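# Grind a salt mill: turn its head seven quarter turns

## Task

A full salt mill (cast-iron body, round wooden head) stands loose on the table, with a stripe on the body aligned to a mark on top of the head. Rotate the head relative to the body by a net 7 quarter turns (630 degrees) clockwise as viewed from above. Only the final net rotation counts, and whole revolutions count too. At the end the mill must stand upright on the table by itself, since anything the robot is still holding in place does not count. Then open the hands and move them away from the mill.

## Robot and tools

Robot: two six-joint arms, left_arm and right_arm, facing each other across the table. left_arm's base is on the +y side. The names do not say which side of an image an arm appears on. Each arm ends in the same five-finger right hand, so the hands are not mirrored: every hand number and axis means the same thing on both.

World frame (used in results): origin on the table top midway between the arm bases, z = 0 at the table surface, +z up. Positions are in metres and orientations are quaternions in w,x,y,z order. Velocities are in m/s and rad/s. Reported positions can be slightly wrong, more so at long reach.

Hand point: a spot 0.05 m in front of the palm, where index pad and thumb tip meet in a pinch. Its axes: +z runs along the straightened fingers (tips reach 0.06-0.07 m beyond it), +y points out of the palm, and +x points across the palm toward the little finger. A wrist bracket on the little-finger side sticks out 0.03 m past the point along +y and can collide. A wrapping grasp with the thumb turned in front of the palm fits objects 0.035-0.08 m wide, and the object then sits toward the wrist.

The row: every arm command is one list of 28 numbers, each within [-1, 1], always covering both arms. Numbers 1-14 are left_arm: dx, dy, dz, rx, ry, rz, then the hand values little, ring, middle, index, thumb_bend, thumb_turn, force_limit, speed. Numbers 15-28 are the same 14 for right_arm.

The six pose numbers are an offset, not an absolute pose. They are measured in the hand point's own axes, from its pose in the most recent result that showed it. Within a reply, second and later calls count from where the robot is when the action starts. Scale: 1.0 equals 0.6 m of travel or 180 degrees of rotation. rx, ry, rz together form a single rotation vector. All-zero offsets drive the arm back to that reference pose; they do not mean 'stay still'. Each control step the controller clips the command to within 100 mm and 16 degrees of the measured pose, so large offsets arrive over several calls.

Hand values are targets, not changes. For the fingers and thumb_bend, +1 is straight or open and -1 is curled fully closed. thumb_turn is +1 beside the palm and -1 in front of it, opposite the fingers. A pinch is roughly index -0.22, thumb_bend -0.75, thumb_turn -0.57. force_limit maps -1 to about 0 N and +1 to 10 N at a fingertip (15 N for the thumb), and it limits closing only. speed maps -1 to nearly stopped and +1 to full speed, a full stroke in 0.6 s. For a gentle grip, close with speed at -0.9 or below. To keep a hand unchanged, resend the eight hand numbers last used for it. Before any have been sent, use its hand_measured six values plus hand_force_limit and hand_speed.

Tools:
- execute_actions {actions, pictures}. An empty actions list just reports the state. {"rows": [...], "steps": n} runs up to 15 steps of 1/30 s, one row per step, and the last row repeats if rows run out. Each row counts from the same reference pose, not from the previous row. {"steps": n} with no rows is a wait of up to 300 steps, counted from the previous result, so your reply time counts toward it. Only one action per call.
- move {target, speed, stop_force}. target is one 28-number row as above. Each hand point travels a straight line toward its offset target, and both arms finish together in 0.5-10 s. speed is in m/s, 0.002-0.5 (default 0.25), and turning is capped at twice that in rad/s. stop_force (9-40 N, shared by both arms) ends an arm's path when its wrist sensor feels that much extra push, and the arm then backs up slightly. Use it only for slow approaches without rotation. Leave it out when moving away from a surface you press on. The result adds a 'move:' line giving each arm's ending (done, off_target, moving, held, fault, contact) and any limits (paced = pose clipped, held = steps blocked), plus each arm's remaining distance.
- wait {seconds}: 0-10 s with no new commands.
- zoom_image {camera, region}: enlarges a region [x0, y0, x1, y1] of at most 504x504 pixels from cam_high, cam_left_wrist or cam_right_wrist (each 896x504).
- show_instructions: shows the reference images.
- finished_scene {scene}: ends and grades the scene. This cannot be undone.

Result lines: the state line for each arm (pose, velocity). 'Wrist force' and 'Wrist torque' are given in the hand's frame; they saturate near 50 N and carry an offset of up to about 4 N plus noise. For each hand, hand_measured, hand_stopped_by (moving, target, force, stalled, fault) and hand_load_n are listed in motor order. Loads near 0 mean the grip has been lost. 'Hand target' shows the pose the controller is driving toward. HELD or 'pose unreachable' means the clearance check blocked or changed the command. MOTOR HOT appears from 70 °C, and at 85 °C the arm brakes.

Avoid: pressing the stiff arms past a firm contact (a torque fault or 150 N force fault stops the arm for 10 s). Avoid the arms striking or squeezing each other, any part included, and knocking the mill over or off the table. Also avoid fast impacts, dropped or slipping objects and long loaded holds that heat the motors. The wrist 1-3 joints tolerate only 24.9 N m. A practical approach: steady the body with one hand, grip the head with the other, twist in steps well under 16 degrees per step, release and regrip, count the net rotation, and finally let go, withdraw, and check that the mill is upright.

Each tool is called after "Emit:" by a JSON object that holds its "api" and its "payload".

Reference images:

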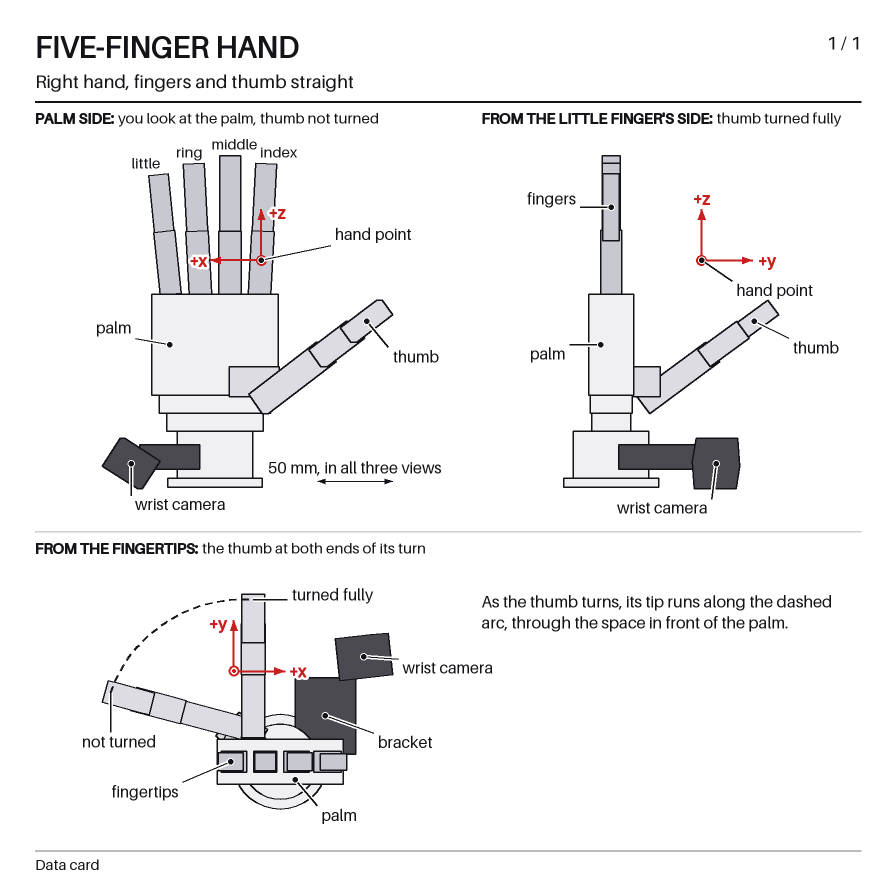

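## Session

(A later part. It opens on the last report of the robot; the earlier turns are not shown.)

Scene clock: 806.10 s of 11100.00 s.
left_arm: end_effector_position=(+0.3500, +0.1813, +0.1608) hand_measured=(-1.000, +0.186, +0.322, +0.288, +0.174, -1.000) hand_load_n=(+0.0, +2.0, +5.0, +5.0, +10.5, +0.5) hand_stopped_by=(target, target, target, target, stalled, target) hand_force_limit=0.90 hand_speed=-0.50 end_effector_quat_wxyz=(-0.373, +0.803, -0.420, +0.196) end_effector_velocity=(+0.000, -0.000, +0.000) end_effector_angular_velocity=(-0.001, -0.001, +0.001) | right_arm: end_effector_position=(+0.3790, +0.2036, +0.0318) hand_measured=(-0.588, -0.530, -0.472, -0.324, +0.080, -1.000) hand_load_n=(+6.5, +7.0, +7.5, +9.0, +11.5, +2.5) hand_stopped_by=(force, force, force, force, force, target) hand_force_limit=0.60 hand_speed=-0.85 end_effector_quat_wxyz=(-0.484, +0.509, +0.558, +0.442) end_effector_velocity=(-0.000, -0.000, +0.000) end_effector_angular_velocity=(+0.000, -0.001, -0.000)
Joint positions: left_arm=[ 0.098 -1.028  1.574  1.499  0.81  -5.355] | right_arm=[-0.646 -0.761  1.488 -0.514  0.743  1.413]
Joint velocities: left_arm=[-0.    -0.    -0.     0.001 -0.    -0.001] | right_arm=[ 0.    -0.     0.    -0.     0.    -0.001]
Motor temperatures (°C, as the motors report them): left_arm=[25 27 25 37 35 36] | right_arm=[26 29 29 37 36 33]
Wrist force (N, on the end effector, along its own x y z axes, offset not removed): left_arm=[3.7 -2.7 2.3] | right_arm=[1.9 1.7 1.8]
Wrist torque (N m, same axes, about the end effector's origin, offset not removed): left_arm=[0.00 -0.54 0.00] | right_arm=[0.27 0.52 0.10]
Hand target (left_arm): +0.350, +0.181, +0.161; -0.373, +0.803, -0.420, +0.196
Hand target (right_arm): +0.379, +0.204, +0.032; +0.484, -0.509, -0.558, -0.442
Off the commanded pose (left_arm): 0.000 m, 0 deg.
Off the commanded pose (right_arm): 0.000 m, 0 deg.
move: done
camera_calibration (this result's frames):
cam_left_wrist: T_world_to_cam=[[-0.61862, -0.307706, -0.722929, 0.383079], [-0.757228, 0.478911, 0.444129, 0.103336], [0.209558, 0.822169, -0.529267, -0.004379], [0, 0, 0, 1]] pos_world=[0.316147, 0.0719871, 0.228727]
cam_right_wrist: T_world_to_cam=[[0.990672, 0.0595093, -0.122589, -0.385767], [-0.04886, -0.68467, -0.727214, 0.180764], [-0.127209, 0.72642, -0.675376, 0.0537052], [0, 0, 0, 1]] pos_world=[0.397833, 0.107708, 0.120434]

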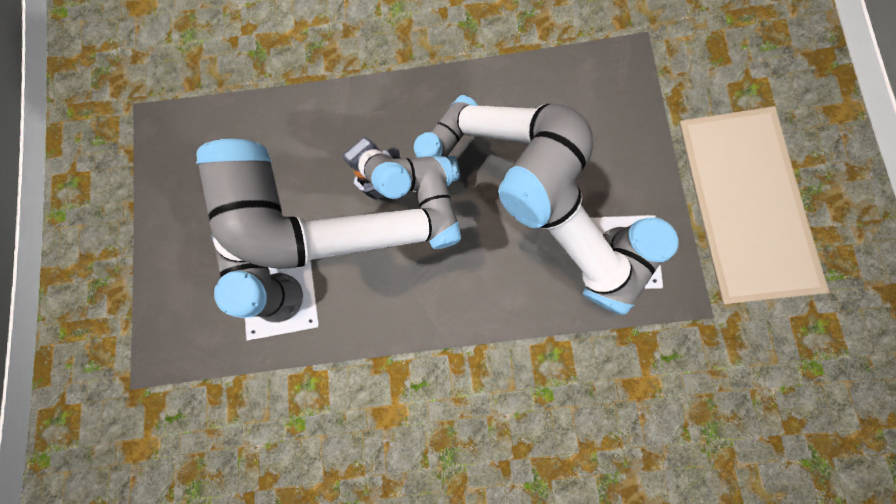

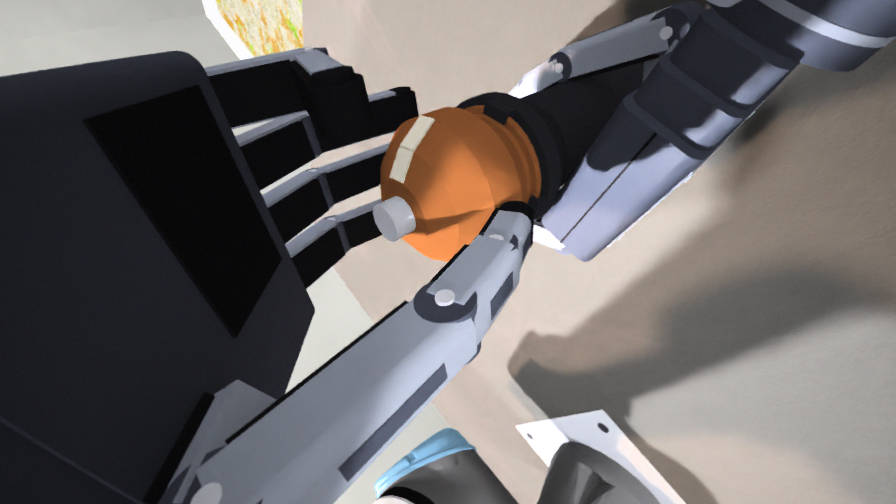

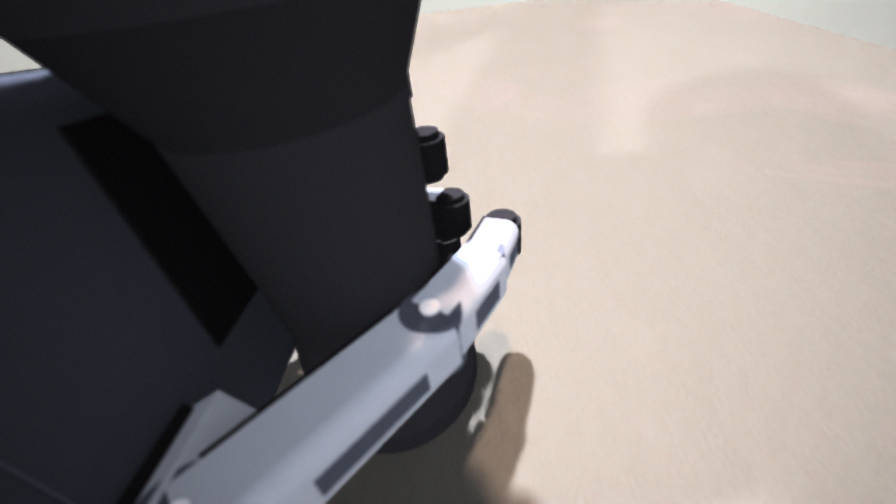

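The regrasp holds and the line sits where expected. I'm running stroke 2 as six chained 35° segments, with a slightly firmer thumb.

Emit:
{"api": "move", "payload": {"target": [-0.0006,-0.01011,0.01201,-0.00045,0.1493,0.1255,-1,0.174,0.32,0.286,0.1,-1,0.8,-0.8,0,0,0,0,0,0,-1,-1,-1,-1,-1,-1,0.6,-0.85], "speed": 0.22}}

Emit:
{"api": "move", "payload": {"target": [-0.00005,-0.01023,0.01216,-0.00045,0.1493,0.1255,-1,0.174,0.32,0.286,0.1,-1,0.8,-0.8,0,0,0,0,0,0,-1,-1,-1,-1,-1,-1,0.6,-0.85], "speed": 0.25}}

Emit:
{"api": "move", "payload": {"target": [-0.00005,-0.01023,0.01216,-0.00045,0.1493,0.1255,-1,0.174,0.32,0.286,0.1,-1,0.8,-0.8,0,0,0,0,0,0,-1,-1,-1,-1,-1,-1,0.6,-0.85], "speed": 0.25}}

Emit:
{"api": "move", "payload": {"target": [-0.00005,-0.01023,0.01216,-0.00045,0.1493,0.1255,-1,0.174,0.32,0.286,0.1,-1,0.8,-0.8,0,0,0,0,0,0,-1,-1,-1,-1,-1,-1,0.6,-0.85], "speed": 0.25}}

Emit:
{"api": "move", "payload": {"target": [-0.00005,-0.01023,0.01216,-0.00045,0.1493,0.1255,-1,0.174,0.32,0.286,0.1,-1,0.8,-0.8,0,0,0,0,0,0,-1,-1,-1,-1,-1,-1,0.6,-0.85], "speed": 0.25}}

Emit:
{"api": "move", "payload": {"target": [-0.00005,-0.01023,0.01216,-0.00045,0.1493,0.1255,-1,0.174,0.32,0.286,0.1,-1,0.8,-0.8,0,0,0,0,0,0,-1,-1,-1,-1,-1,-1,0.6,-0.85], "speed": 0.25}}

Scene clock: 841.57 s of 11100.00 s.
left_arm: end_effector_position=(+0.3575, +0.1869, +0.1610) hand_measured=(-1.000, +0.176, +0.322, +0.288, +0.164, -1.000) hand_load_n=(+0.0, +6.0, +5.5, +5.0, +12.5, -2.5) hand_stopped_by=(target, target, target, target, force, target) hand_force_limit=0.80 hand_speed=-0.80 end_effector_quat_wxyz=(-0.297, +0.640, -0.642, +0.300) end_effector_velocity=(+0.000, +0.000, +0.000) end_effector_angular_velocity=(-0.000, +0.003, -0.013) | right_arm: end_effector_position=(+0.3790, +0.2036, +0.0318) hand_measured=(-0.588, -0.530, -0.472, -0.324, +0.080, -1.000) hand_load_n=(+6.5, +7.0, +7.0, +8.5, +11.5, +2.0) hand_stopped_by=(force, force, force, force, force, target) hand_force_limit=0.60 hand_speed=-0.85 end_effector_quat_wxyz=(-0.484, +0.509, +0.558, +0.442) end_effector_velocity=(+0.000, -0.000, -0.000) end_effector_angular_velocity=(+0.001, -0.002, -0.000)
Joint positions: left_arm=[ 0.035 -1.281  1.786  0.947  0.705 -4.559] | right_arm=[-0.646 -0.761  1.488 -0.514  0.743  1.413]
Joint velocities: left_arm=[ 0.002 -0.008  0.004 -0.013  0.005  0.023] | right_arm=[-0.     0.     0.    -0.002  0.001 -0.002]
Motor temperatures (°C, as the motors report them): left_arm=[25 27 25 37 35 36] | right_arm=[26 29 29 37 36 33]
Wrist force (N, on the end effector, along its own x y z axes, offset not removed): left_arm=[2.7 -2.5 5.0] | right_arm=[0.6 -1.8 4.8]
Wrist torque (N m, same axes, about the end effector's origin, offset not removed): left_arm=[0.70 -0.12 -0.40] | right_arm=[-0.33 0.37 -0.25]
Hand target (left_arm): +0.358, +0.187, +0.161; -0.297, +0.639, -0.643, +0.300
Hand target (right_arm): +0.379, +0.204, +0.032; +0.484, -0.509, -0.558, -0.442
Off the commanded pose (left_arm): 0.000 m, 0 deg.
Off the commanded pose (right_arm): 0.000 m, 0 deg.
After step 90, 30.50 s passed at rest.
move: done
camera_calibration (this result's frames):
cam_left_wrist: T_world_to_cam=[[-0.682873, 0.102238, -0.723348, 0.335948], [-0.346165, 0.826655, 0.443634, -0.105659], [0.643315, 0.553344, -0.529109, -0.115333], [0, 0, 0, 1]] pos_world=[0.26703, 0.116816, 0.228857]
cam_right_wrist: T_world_to_cam=[[0.990672, 0.0595093, -0.122589, -0.385767], [-0.04886, -0.68467, -0.727214, 0.180764], [-0.127209, 0.72642, -0.675376, 0.0537052], [0, 0, 0, 1]] pos_world=[0.397833, 0.107708, 0.120434]

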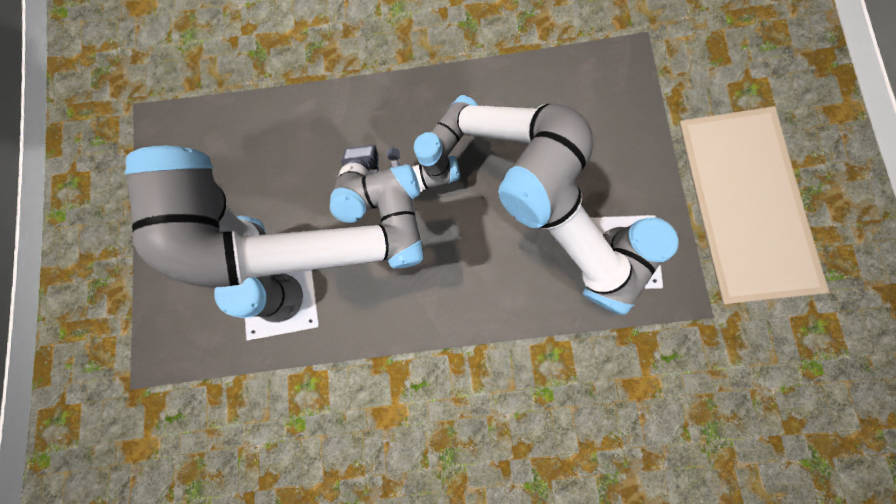

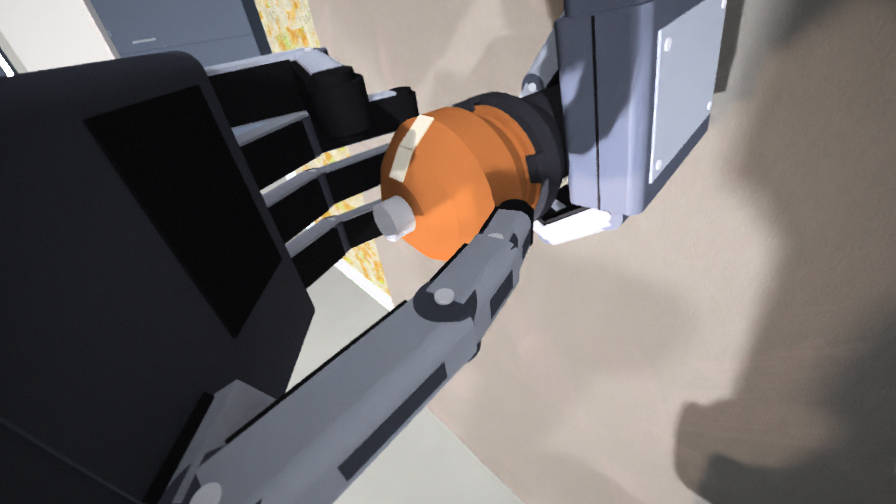

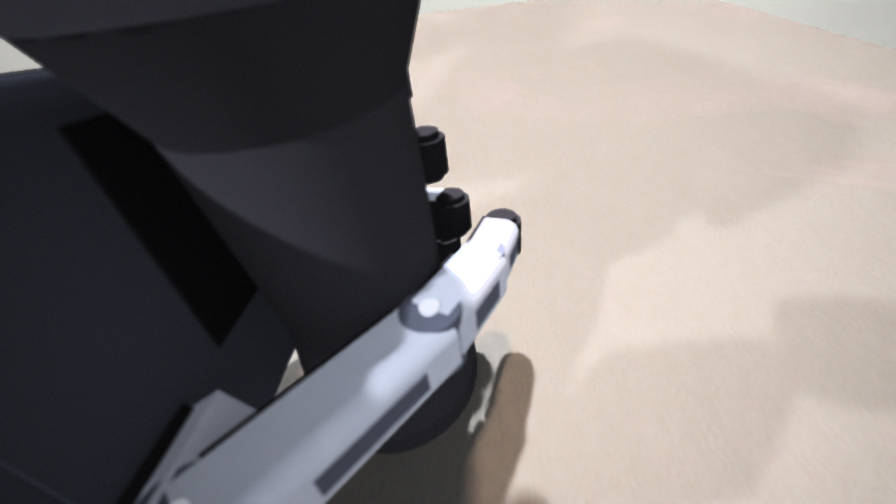

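Scene clock: 843.37 s of 11100.00 s.
left_arm: end_effector_position=(+0.3671, +0.1870, +0.1611) hand_measured=(-1.000, +0.176, +0.322, +0.288, +0.164, -1.000) hand_load_n=(+0.0, +5.0, +6.0, +6.0, +12.0, -4.0) hand_stopped_by=(target, target, target, target, force, target) hand_force_limit=0.80 hand_speed=-0.80 end_effector_quat_wxyz=(-0.193, +0.417, -0.805, +0.375) end_effector_velocity=(-0.000, +0.000, -0.000) end_effector_angular_velocity=(-0.001, +0.004, -0.013) | right_arm: end_effector_position=(+0.3790, +0.2036, +0.0318) hand_measured=(-0.588, -0.530, -0.472, -0.324, +0.080, -1.000) hand_load_n=(+7.0, +7.5, +7.5, +8.5, +11.5, +2.0) hand_stopped_by=(force, force, force, force, force, target) hand_force_limit=0.60 hand_speed=-0.85 end_effector_quat_wxyz=(-0.484, +0.509, +0.558, +0.442) end_effector_velocity=(+0.001, +0.000, +0.001) end_effector_angular_velocity=(+0.001, -0.001, -0.000)
Joint positions: left_arm=[ 0.137 -1.559  1.963  0.455  1.017 -3.691] | right_arm=[-0.646 -0.761  1.488 -0.514  0.743  1.413]
Joint velocities: left_arm=[ 0.007 -0.004  0.003 -0.006  0.016  0.015] | right_arm=[-0.     0.    -0.001 -0.001 -0.     0.   ]
Motor temperatures (°C, as the motors report them): left_arm=[25 27 25 37 35 36] | right_arm=[26 29 29 37 36 33]
Wrist force (N, on the end effector, along its own x y z axes, offset not removed): left_arm=[2.4 -7.8 3.0] | right_arm=[3.0 3.3 6.8]
Wrist torque (N m, same axes, about the end effector's origin, offset not removed): left_arm=[0.57 0.12 -0.62] | right_arm=[0.00 -0.35 0.28]
Hand target (left_arm): +0.367, +0.187, +0.161; +0.193, -0.417, +0.805, -0.375
Hand target (right_arm): +0.379, +0.204, +0.032; +0.484, -0.509, -0.558, -0.442
Off the commanded pose (left_arm): 0.000 m, 0 deg.
Off the commanded pose (right_arm): 0.000 m, 0 deg.
move: done
camera_calibration (this result's frames):
cam_left_wrist: T_world_to_cam=[[-0.500777, 0.475141, -0.723508, 0.206033], [0.1901, 0.875833, 0.443597, -0.308464], [0.844443, 0.0846039, -0.528921, -0.10767], [0, 0, 0, 1]] pos_world=[0.252737, 0.181378, 0.228951]
cam_right_wrist: T_world_to_cam=[[0.990672, 0.0595092, -0.122589, -0.385768], [-0.04886, -0.68467, -0.727214, 0.180764], [-0.127209, 0.72642, -0.675376, 0.0537052], [0, 0, 0, 1]] pos_world=[0.397833, 0.107708, 0.120434]

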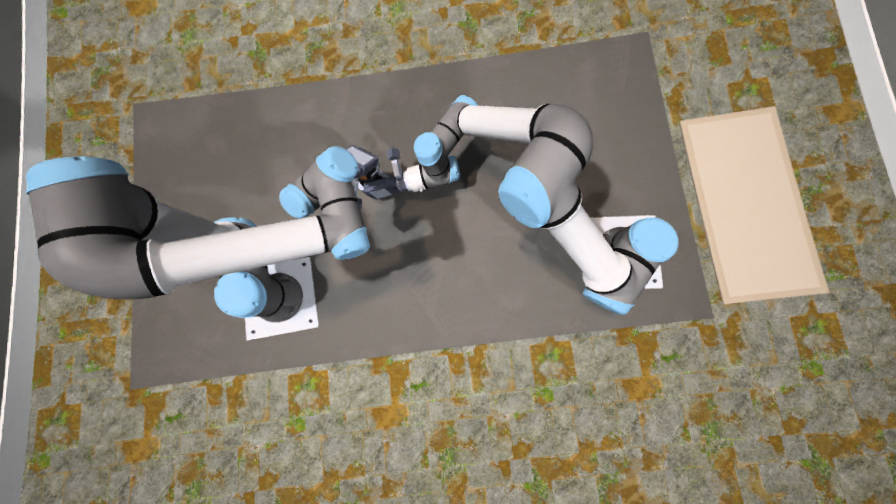

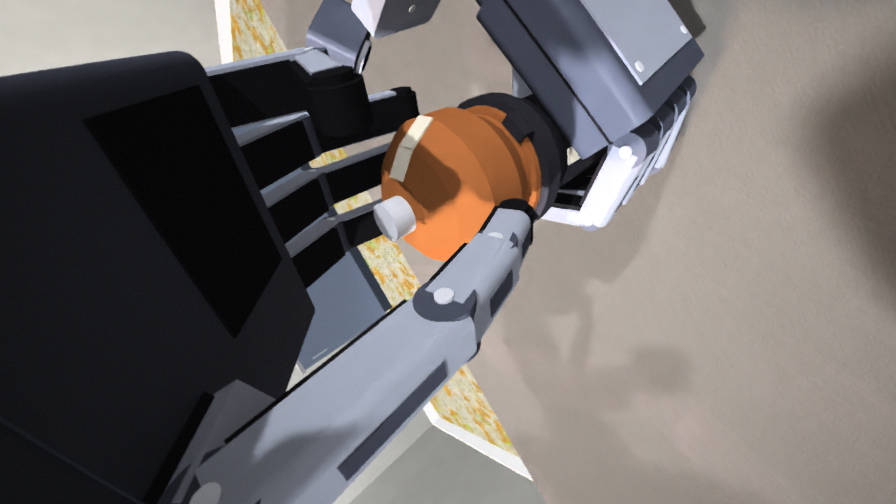

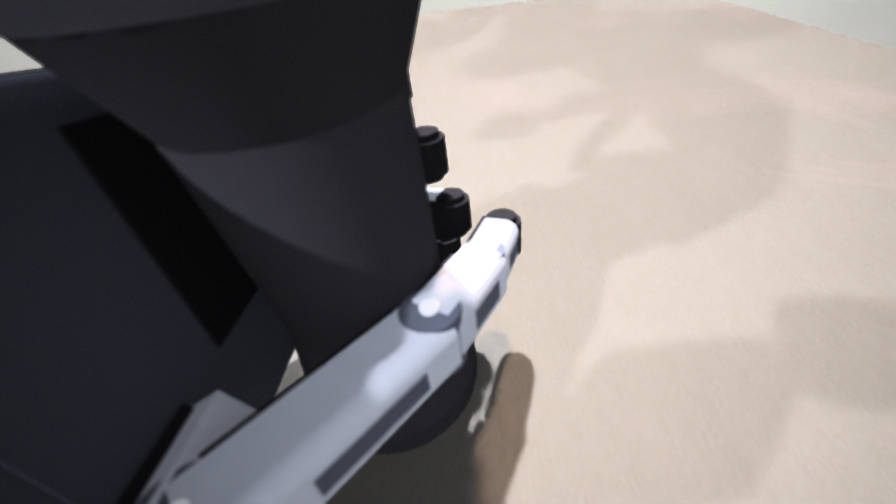

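Scene clock: 845.17 s of 11100.00 s.
left_arm: end_effector_position=(+0.3750, +0.1815, +0.1611) hand_measured=(-1.000, +0.176, +0.322, +0.288, +0.164, -1.000) hand_load_n=(+0.0, +5.0, +6.0, +6.0, +11.5, -3.5) hand_stopped_by=(target, target, target, target, force, target) hand_force_limit=0.80 hand_speed=-0.80 end_effector_quat_wxyz=(-0.072, +0.156, -0.893, +0.416) end_effector_velocity=(-0.000, +0.000, -0.001) end_effector_angular_velocity=(+0.003, +0.003, -0.015) | right_arm: end_effector_position=(+0.3790, +0.2036, +0.0318) hand_measured=(-0.588, -0.530, -0.472, -0.324, +0.080, -1.000) hand_load_n=(+7.0, +7.5, +7.5, +8.5, +11.5, +2.5) hand_stopped_by=(force, force, force, force, force, target) hand_force_limit=0.60 hand_speed=-0.85 end_effector_quat_wxyz=(-0.484, +0.509, +0.558, +0.442) end_effector_velocity=(+0.000, +0.000, +0.000) end_effector_angular_velocity=(+0.000, -0.001, -0.000)
Joint positions: left_arm=[ 0.439 -1.588  1.962  0.331  1.689 -3.043] | right_arm=[-0.646 -0.761  1.488 -0.514  0.743  1.413]
Joint velocities: left_arm=[ 0.009  0.005 -0.004  0.005  0.019  0.014] | right_arm=[ 0.     0.    -0.001 -0.     0.    -0.001]
Motor temperatures (°C, as the motors report them): left_arm=[25 27 25 37 35 36] | right_arm=[26 29 29 37 36 33]
Wrist force (N, on the end effector, along its own x y z axes, offset not removed): left_arm=[1.4 -4.0 2.3] | right_arm=[3.0 3.7 5.5]
Wrist torque (N m, same axes, about the end effector's origin, offset not removed): left_arm=[0.98 0.25 -0.55] | right_arm=[-0.19 -0.20 0.41]
Hand target (left_arm): +0.375, +0.182, +0.161; +0.071, -0.155, +0.893, -0.416
Hand target (right_arm): +0.379, +0.204, +0.032; +0.484, -0.509, -0.558, -0.442
Off the commanded pose (left_arm): 0.000 m, 0 deg.
Off the commanded pose (right_arm): 0.000 m, 0 deg.
move: done
camera_calibration (this result's frames):
cam_left_wrist: T_world_to_cam=[[-0.137236, 0.676515, -0.723528, 0.0397201], [0.657944, 0.608283, 0.443962, -0.432122], [0.740457, -0.415113, -0.528587, 0.0157256], [0, 0, 0, 1]] pos_world=[0.278119, 0.242509, 0.228897]
cam_right_wrist: T_world_to_cam=[[0.990672, 0.0595091, -0.122589, -0.385767], [-0.04886, -0.68467, -0.727214, 0.180764], [-0.127209, 0.72642, -0.675376, 0.0537051], [0, 0, 0, 1]] pos_world=[0.397833, 0.107708, 0.120434]

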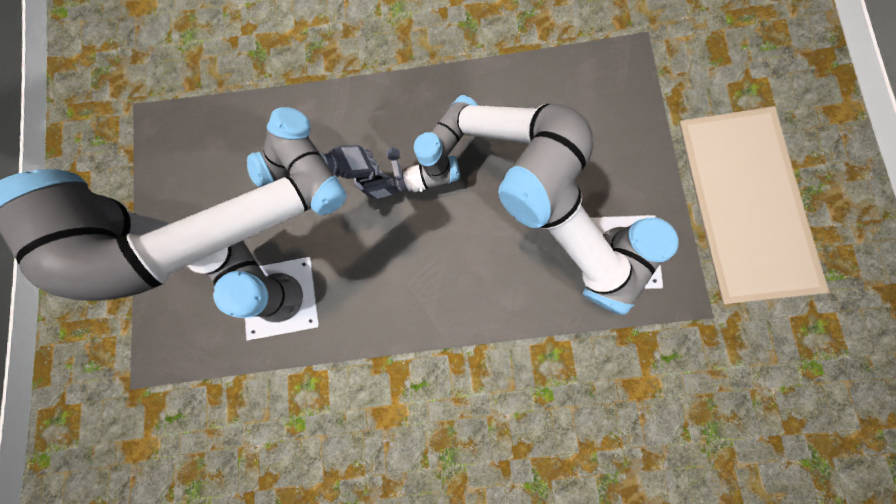

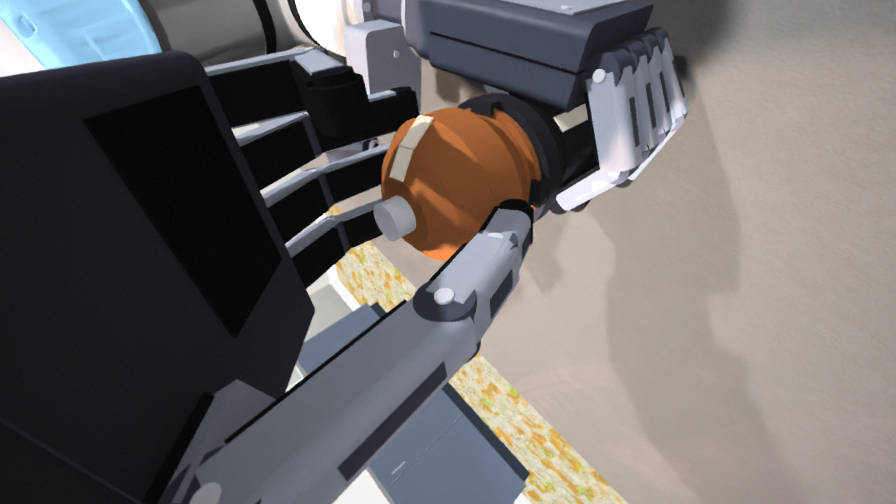

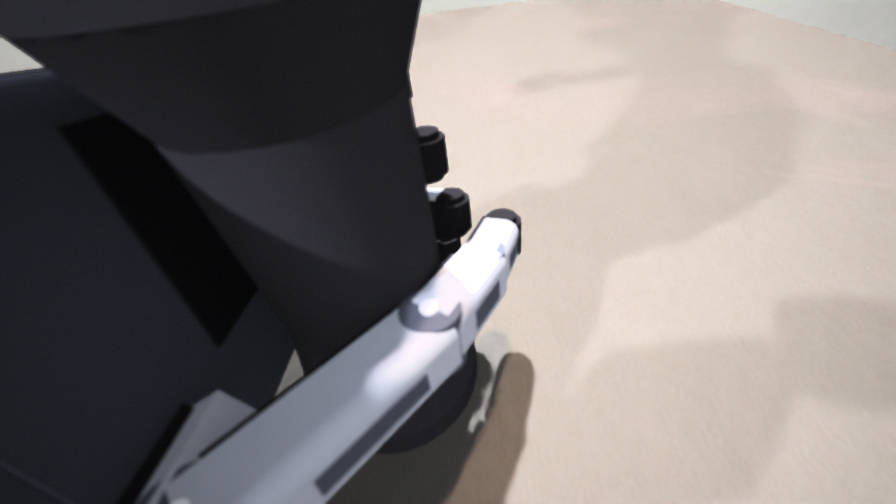

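Scene clock: 846.97 s of 11100.00 s.
left_arm: end_effector_position=(+0.3783, +0.1725, +0.1609) hand_measured=(-1.000, +0.176, +0.322, +0.288, +0.164, -1.000) hand_load_n=(+0.0, +4.5, +5.5, +6.0, +11.5, -3.0) hand_stopped_by=(target, target, target, target, force, target) hand_force_limit=0.80 hand_speed=-0.80 end_effector_quat_wxyz=(-0.057, +0.120, +0.899, -0.418) end_effector_velocity=(+0.000, +0.000, -0.000) end_effector_angular_velocity=(+0.005, +0.002, -0.016) | right_arm: end_effector_position=(+0.3790, +0.2036, +0.0318) hand_measured=(-0.588, -0.530, -0.472, -0.324, +0.080, -1.000) hand_load_n=(+7.0, +7.5, +7.0, +8.5, +11.5, +2.5) hand_stopped_by=(force, force, force, force, force, target) hand_force_limit=0.60 hand_speed=-0.85 end_effector_quat_wxyz=(-0.484, +0.509, +0.558, +0.442) end_effector_velocity=(-0.000, +0.000, -0.000) end_effector_angular_velocity=(+0.000, +0.001, +0.000)
Joint positions: left_arm=[ 0.693 -1.341  1.749  0.606  2.281 -2.335] | right_arm=[-0.646 -0.761  1.488 -0.514  0.743  1.413]
Joint velocities: left_arm=[ 0.005  0.011 -0.01   0.019  0.009  0.024] | right_arm=[ 0.     0.    -0.    -0.    -0.     0.002]
Motor temperatures (°C, as the motors report them): left_arm=[25 27 25 37 35 36] | right_arm=[26 29 29 37 36 33]
Wrist force (N, on the end effector, along its own x y z axes, offset not removed): left_arm=[1.0 -2.9 1.5] | right_arm=[1.9 5.3 4.3]
Wrist torque (N m, same axes, about the end effector's origin, offset not removed): left_arm=[0.54 0.10 -0.29] | right_arm=[-0.02 0.00 0.62]
Hand target (left_arm): +0.378, +0.173, +0.161; -0.057, +0.121, +0.899, -0.418
Hand target (right_arm): +0.379, +0.204, +0.032; +0.484, -0.509, -0.558, -0.442
Off the commanded pose (left_arm): 0.000 m, 0 deg.
Off the commanded pose (right_arm): 0.000 m, 0 deg.
move: done
camera_calibration (this result's frames):
cam_left_wrist: T_world_to_cam=[[0.276221, 0.632924, -0.723262, -0.102808], [0.88766, 0.120498, 0.444454, -0.431558], [0.368458, -0.764779, -0.528538, 0.210531], [0, 0, 0, 1]] pos_world=[0.333903, 0.278081, 0.228724]
cam_right_wrist: T_world_to_cam=[[0.990672, 0.059509, -0.122589, -0.385768], [-0.0488602, -0.68467, -0.727214, 0.180764], [-0.127209, 0.72642, -0.675376, 0.0537051], [0, 0, 0, 1]] pos_world=[0.397833, 0.107708, 0.120434]

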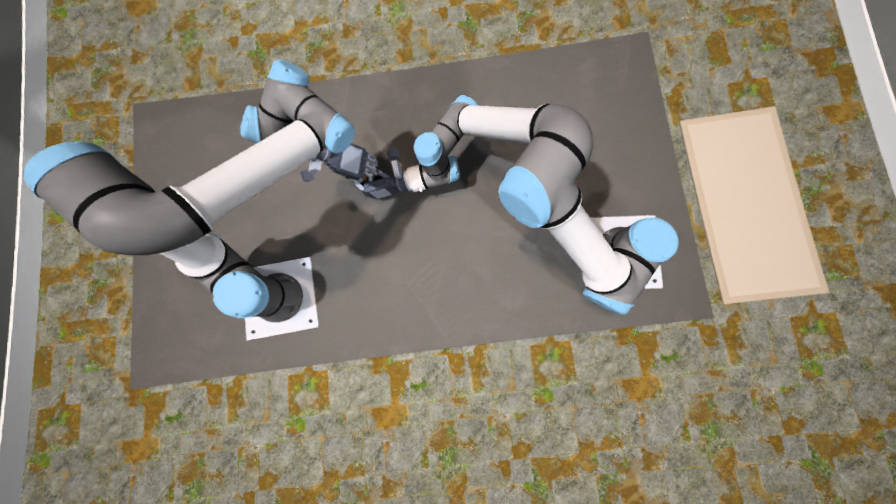

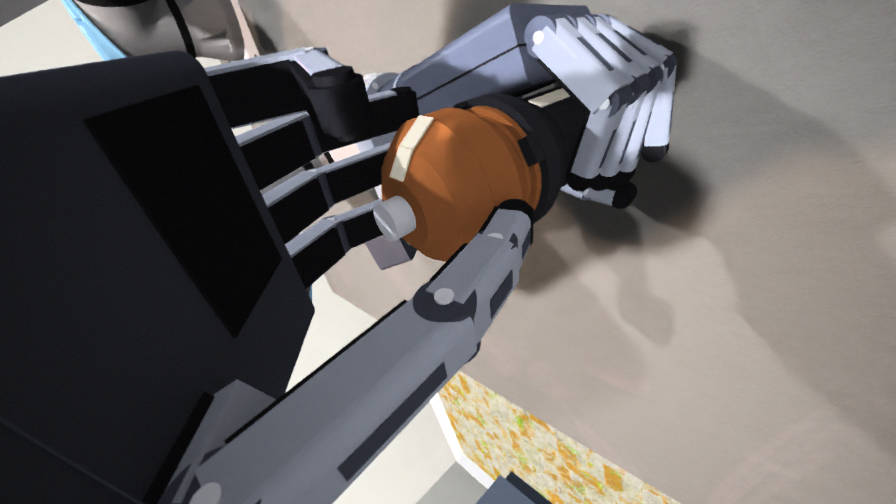

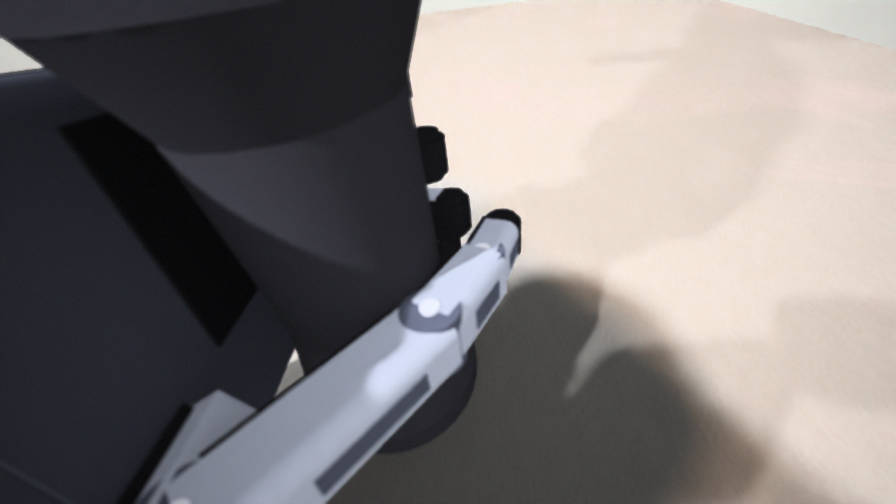

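Scene clock: 848.80 s of 11100.00 s.
left_arm: end_effector_position=(+0.3756, +0.1634, +0.1608) hand_measured=(-1.000, +0.176, +0.322, +0.288, +0.164, -1.000) hand_load_n=(+0.0, +4.5, +5.0, +5.5, +12.0, -3.5) hand_stopped_by=(target, target, target, target, force, target) hand_force_limit=0.80 hand_speed=-0.80 end_effector_quat_wxyz=(-0.180, +0.385, +0.821, -0.382) end_effector_velocity=(-0.000, +0.000, -0.000) end_effector_angular_velocity=(+0.002, +0.002, -0.013) | right_arm: end_effector_position=(+0.3790, +0.2036, +0.0318) hand_measured=(-0.588, -0.530, -0.472, -0.324, +0.080, -1.000) hand_load_n=(+6.0, +7.0, +7.0, +8.5, +12.0, +3.0) hand_stopped_by=(force, force, force, force, force, target) hand_force_limit=0.60 hand_speed=-0.85 end_effector_quat_wxyz=(-0.484, +0.509, +0.558, +0.442) end_effector_velocity=(-0.000, -0.000, -0.000) end_effector_angular_velocity=(-0.000, -0.001, +0.001)
Joint positions: left_arm=[ 0.761 -1.029  1.488  1.263  2.432 -1.373] | right_arm=[-0.646 -0.761  1.488 -0.514  0.743  1.413]
Joint velocities: left_arm=[ 0.001  0.007 -0.005  0.017 -0.002  0.021] | right_arm=[ 0.     0.     0.    -0.    -0.    -0.001]
Motor temperatures (°C, as the motors report them): left_arm=[25 27 25 37 35 36] | right_arm=[26 29 29 37 36 33]
Wrist force (N, on the end effector, along its own x y z axes, offset not removed): left_arm=[2.0 -2.5 -1.8] | right_arm=[0.3 3.2 -2.2]
Wrist torque (N m, same axes, about the end effector's origin, offset not removed): left_arm=[0.63 -0.15 -0.25] | right_arm=[-0.10 0.66 0.56]
Hand target (left_arm): +0.376, +0.163, +0.161; -0.180, +0.386, +0.820, -0.381
Hand target (right_arm): +0.379, +0.204, +0.032; +0.484, -0.509, -0.558, -0.442
Off the commanded pose (left_arm): 0.000 m, 0 deg.
Off the commanded pose (right_arm): 0.000 m, 0 deg.
move: done
camera_calibration (this result's frames):
cam_left_wrist: T_world_to_cam=[[0.590164, 0.359674, -0.722732, -0.169762], [0.795471, -0.41168, 0.444685, -0.306469], [-0.137593, -0.83735, -0.529069, 0.406466], [0, 0, 0, 1]] pos_world=[0.399901, 0.275246, 0.228638]
cam_right_wrist: T_world_to_cam=[[0.990672, 0.0595091, -0.122589, -0.385768], [-0.0488601, -0.68467, -0.727214, 0.180764], [-0.127209, 0.72642, -0.675376, 0.0537052], [0, 0, 0, 1]] pos_world=[0.397833, 0.107708, 0.120434]

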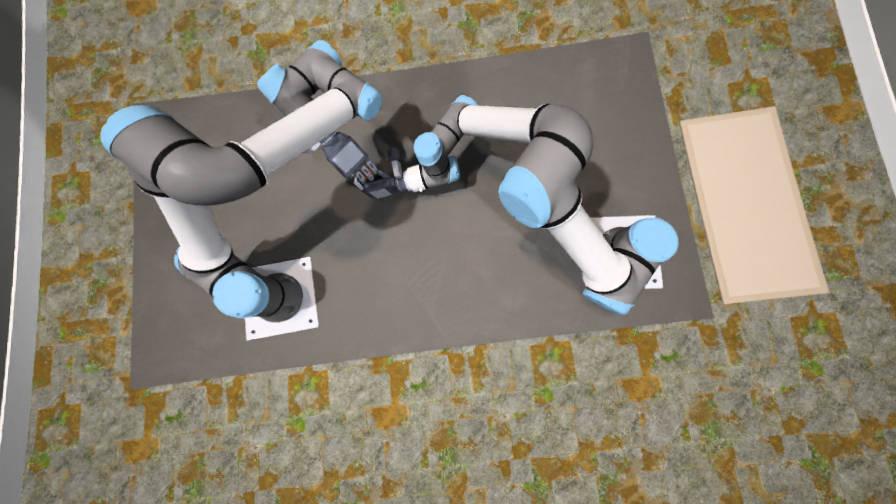

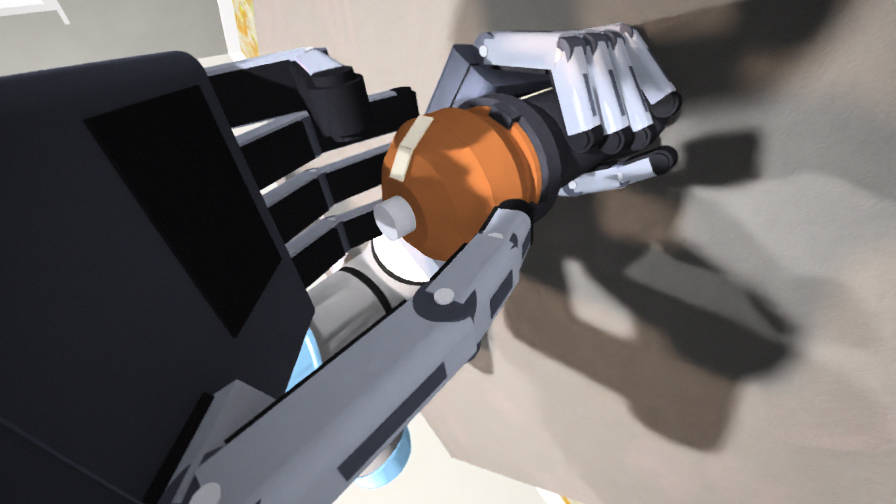

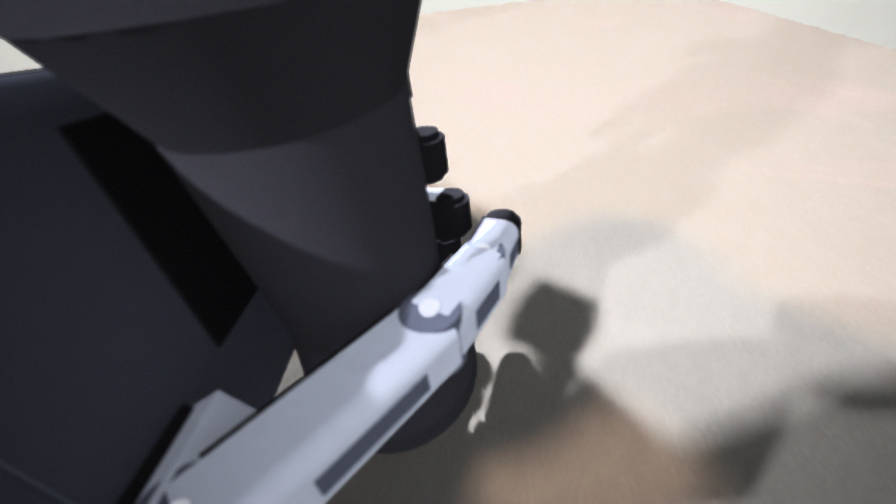

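Scene clock: 850.57 s of 11100.00 s.
left_arm: end_effector_position=(+0.3682, +0.1574, +0.1608) hand_measured=(-1.000, +0.176, +0.322, +0.288, +0.164, -1.000) hand_load_n=(+0.0, +4.5, +4.5, +5.0, +12.0, -4.5) hand_stopped_by=(target, target, target, target, force, target) hand_force_limit=0.80 hand_speed=-0.80 end_effector_quat_wxyz=(-0.286, +0.615, +0.667, -0.309) end_effector_velocity=(+0.000, +0.000, +0.000) end_effector_angular_velocity=(+0.001, +0.002, -0.014) | right_arm: end_effector_position=(+0.3790, +0.2036, +0.0318) hand_measured=(-0.588, -0.530, -0.472, -0.324, +0.080, -1.000) hand_load_n=(+6.0, +6.5, +7.0, +8.5, +12.0, +3.0) hand_stopped_by=(force, force, force, force, force, target) hand_force_limit=0.60 hand_speed=-0.85 end_effector_quat_wxyz=(-0.484, +0.509, +0.558, +0.442) end_effector_velocity=(+0.000, +0.000, +0.000) end_effector_angular_velocity=(+0.001, -0.002, +0.001)
Joint positions: left_arm=[ 0.705 -0.844  1.297  1.761  2.205 -0.67 ] | right_arm=[-0.646 -0.761  1.488 -0.514  0.743  1.413]
Joint velocities: left_arm=[-0.001  0.004 -0.006  0.011 -0.007  0.013] | right_arm=[-0.     0.    -0.001  0.    -0.    -0.002]
Motor temperatures (°C, as the motors report them): left_arm=[25 27 25 37 35 36] | right_arm=[26 29 29 37 36 33]
Wrist force (N, on the end effector, along its own x y z axes, offset not removed): left_arm=[2.8 -3.8 -1.5] | right_arm=[3.5 1.2 -6.4]
Wrist torque (N m, same axes, about the end effector's origin, offset not removed): left_arm=[0.21 -0.11 -0.48] | right_arm=[0.01 0.48 0.36]
Hand target (left_arm): +0.368, +0.157, +0.161; -0.287, +0.615, +0.666, -0.309
Hand target (right_arm): +0.379, +0.204, +0.032; +0.484, -0.509, -0.558, -0.442
Off the commanded pose (left_arm): 0.000 m, 0 deg.
Off the commanded pose (right_arm): 0.000 m, 0 deg.
move: done
camera_calibration (this result's frames):
cam_left_wrist: T_world_to_cam=[[0.689856, -0.0441293, -0.7226, -0.13637], [0.41473, -0.794029, 0.444429, -0.102652], [-0.593378, -0.606276, -0.529464, 0.531929], [0, 0, 0, 1]] pos_world=[0.452283, 0.234969, 0.228718]
cam_right_wrist: T_world_to_cam=[[0.990672, 0.0595091, -0.122589, -0.385768], [-0.0488601, -0.68467, -0.727214, 0.180764], [-0.127209, 0.72642, -0.675376, 0.0537052], [0, 0, 0, 1]] pos_world=[0.397833, 0.107708, 0.120434]

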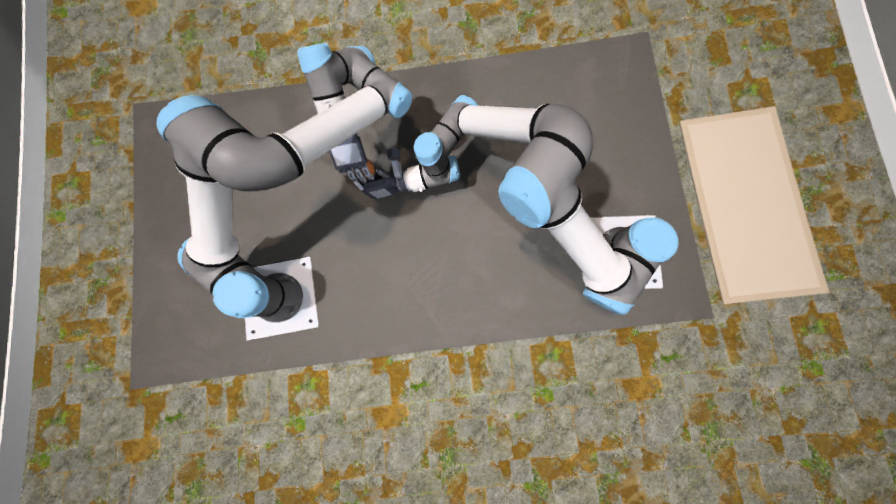

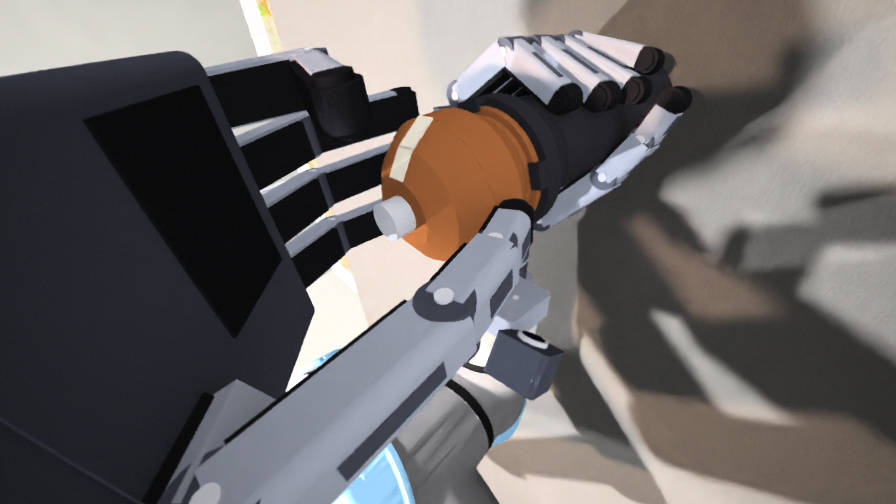

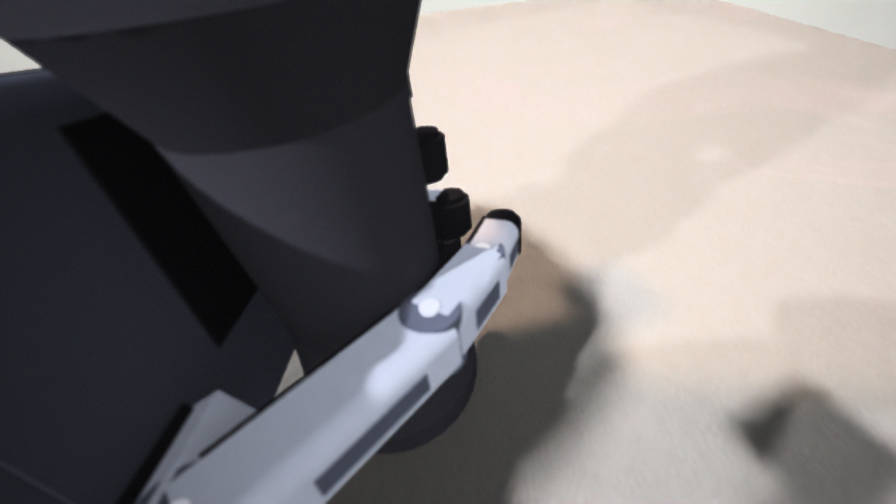

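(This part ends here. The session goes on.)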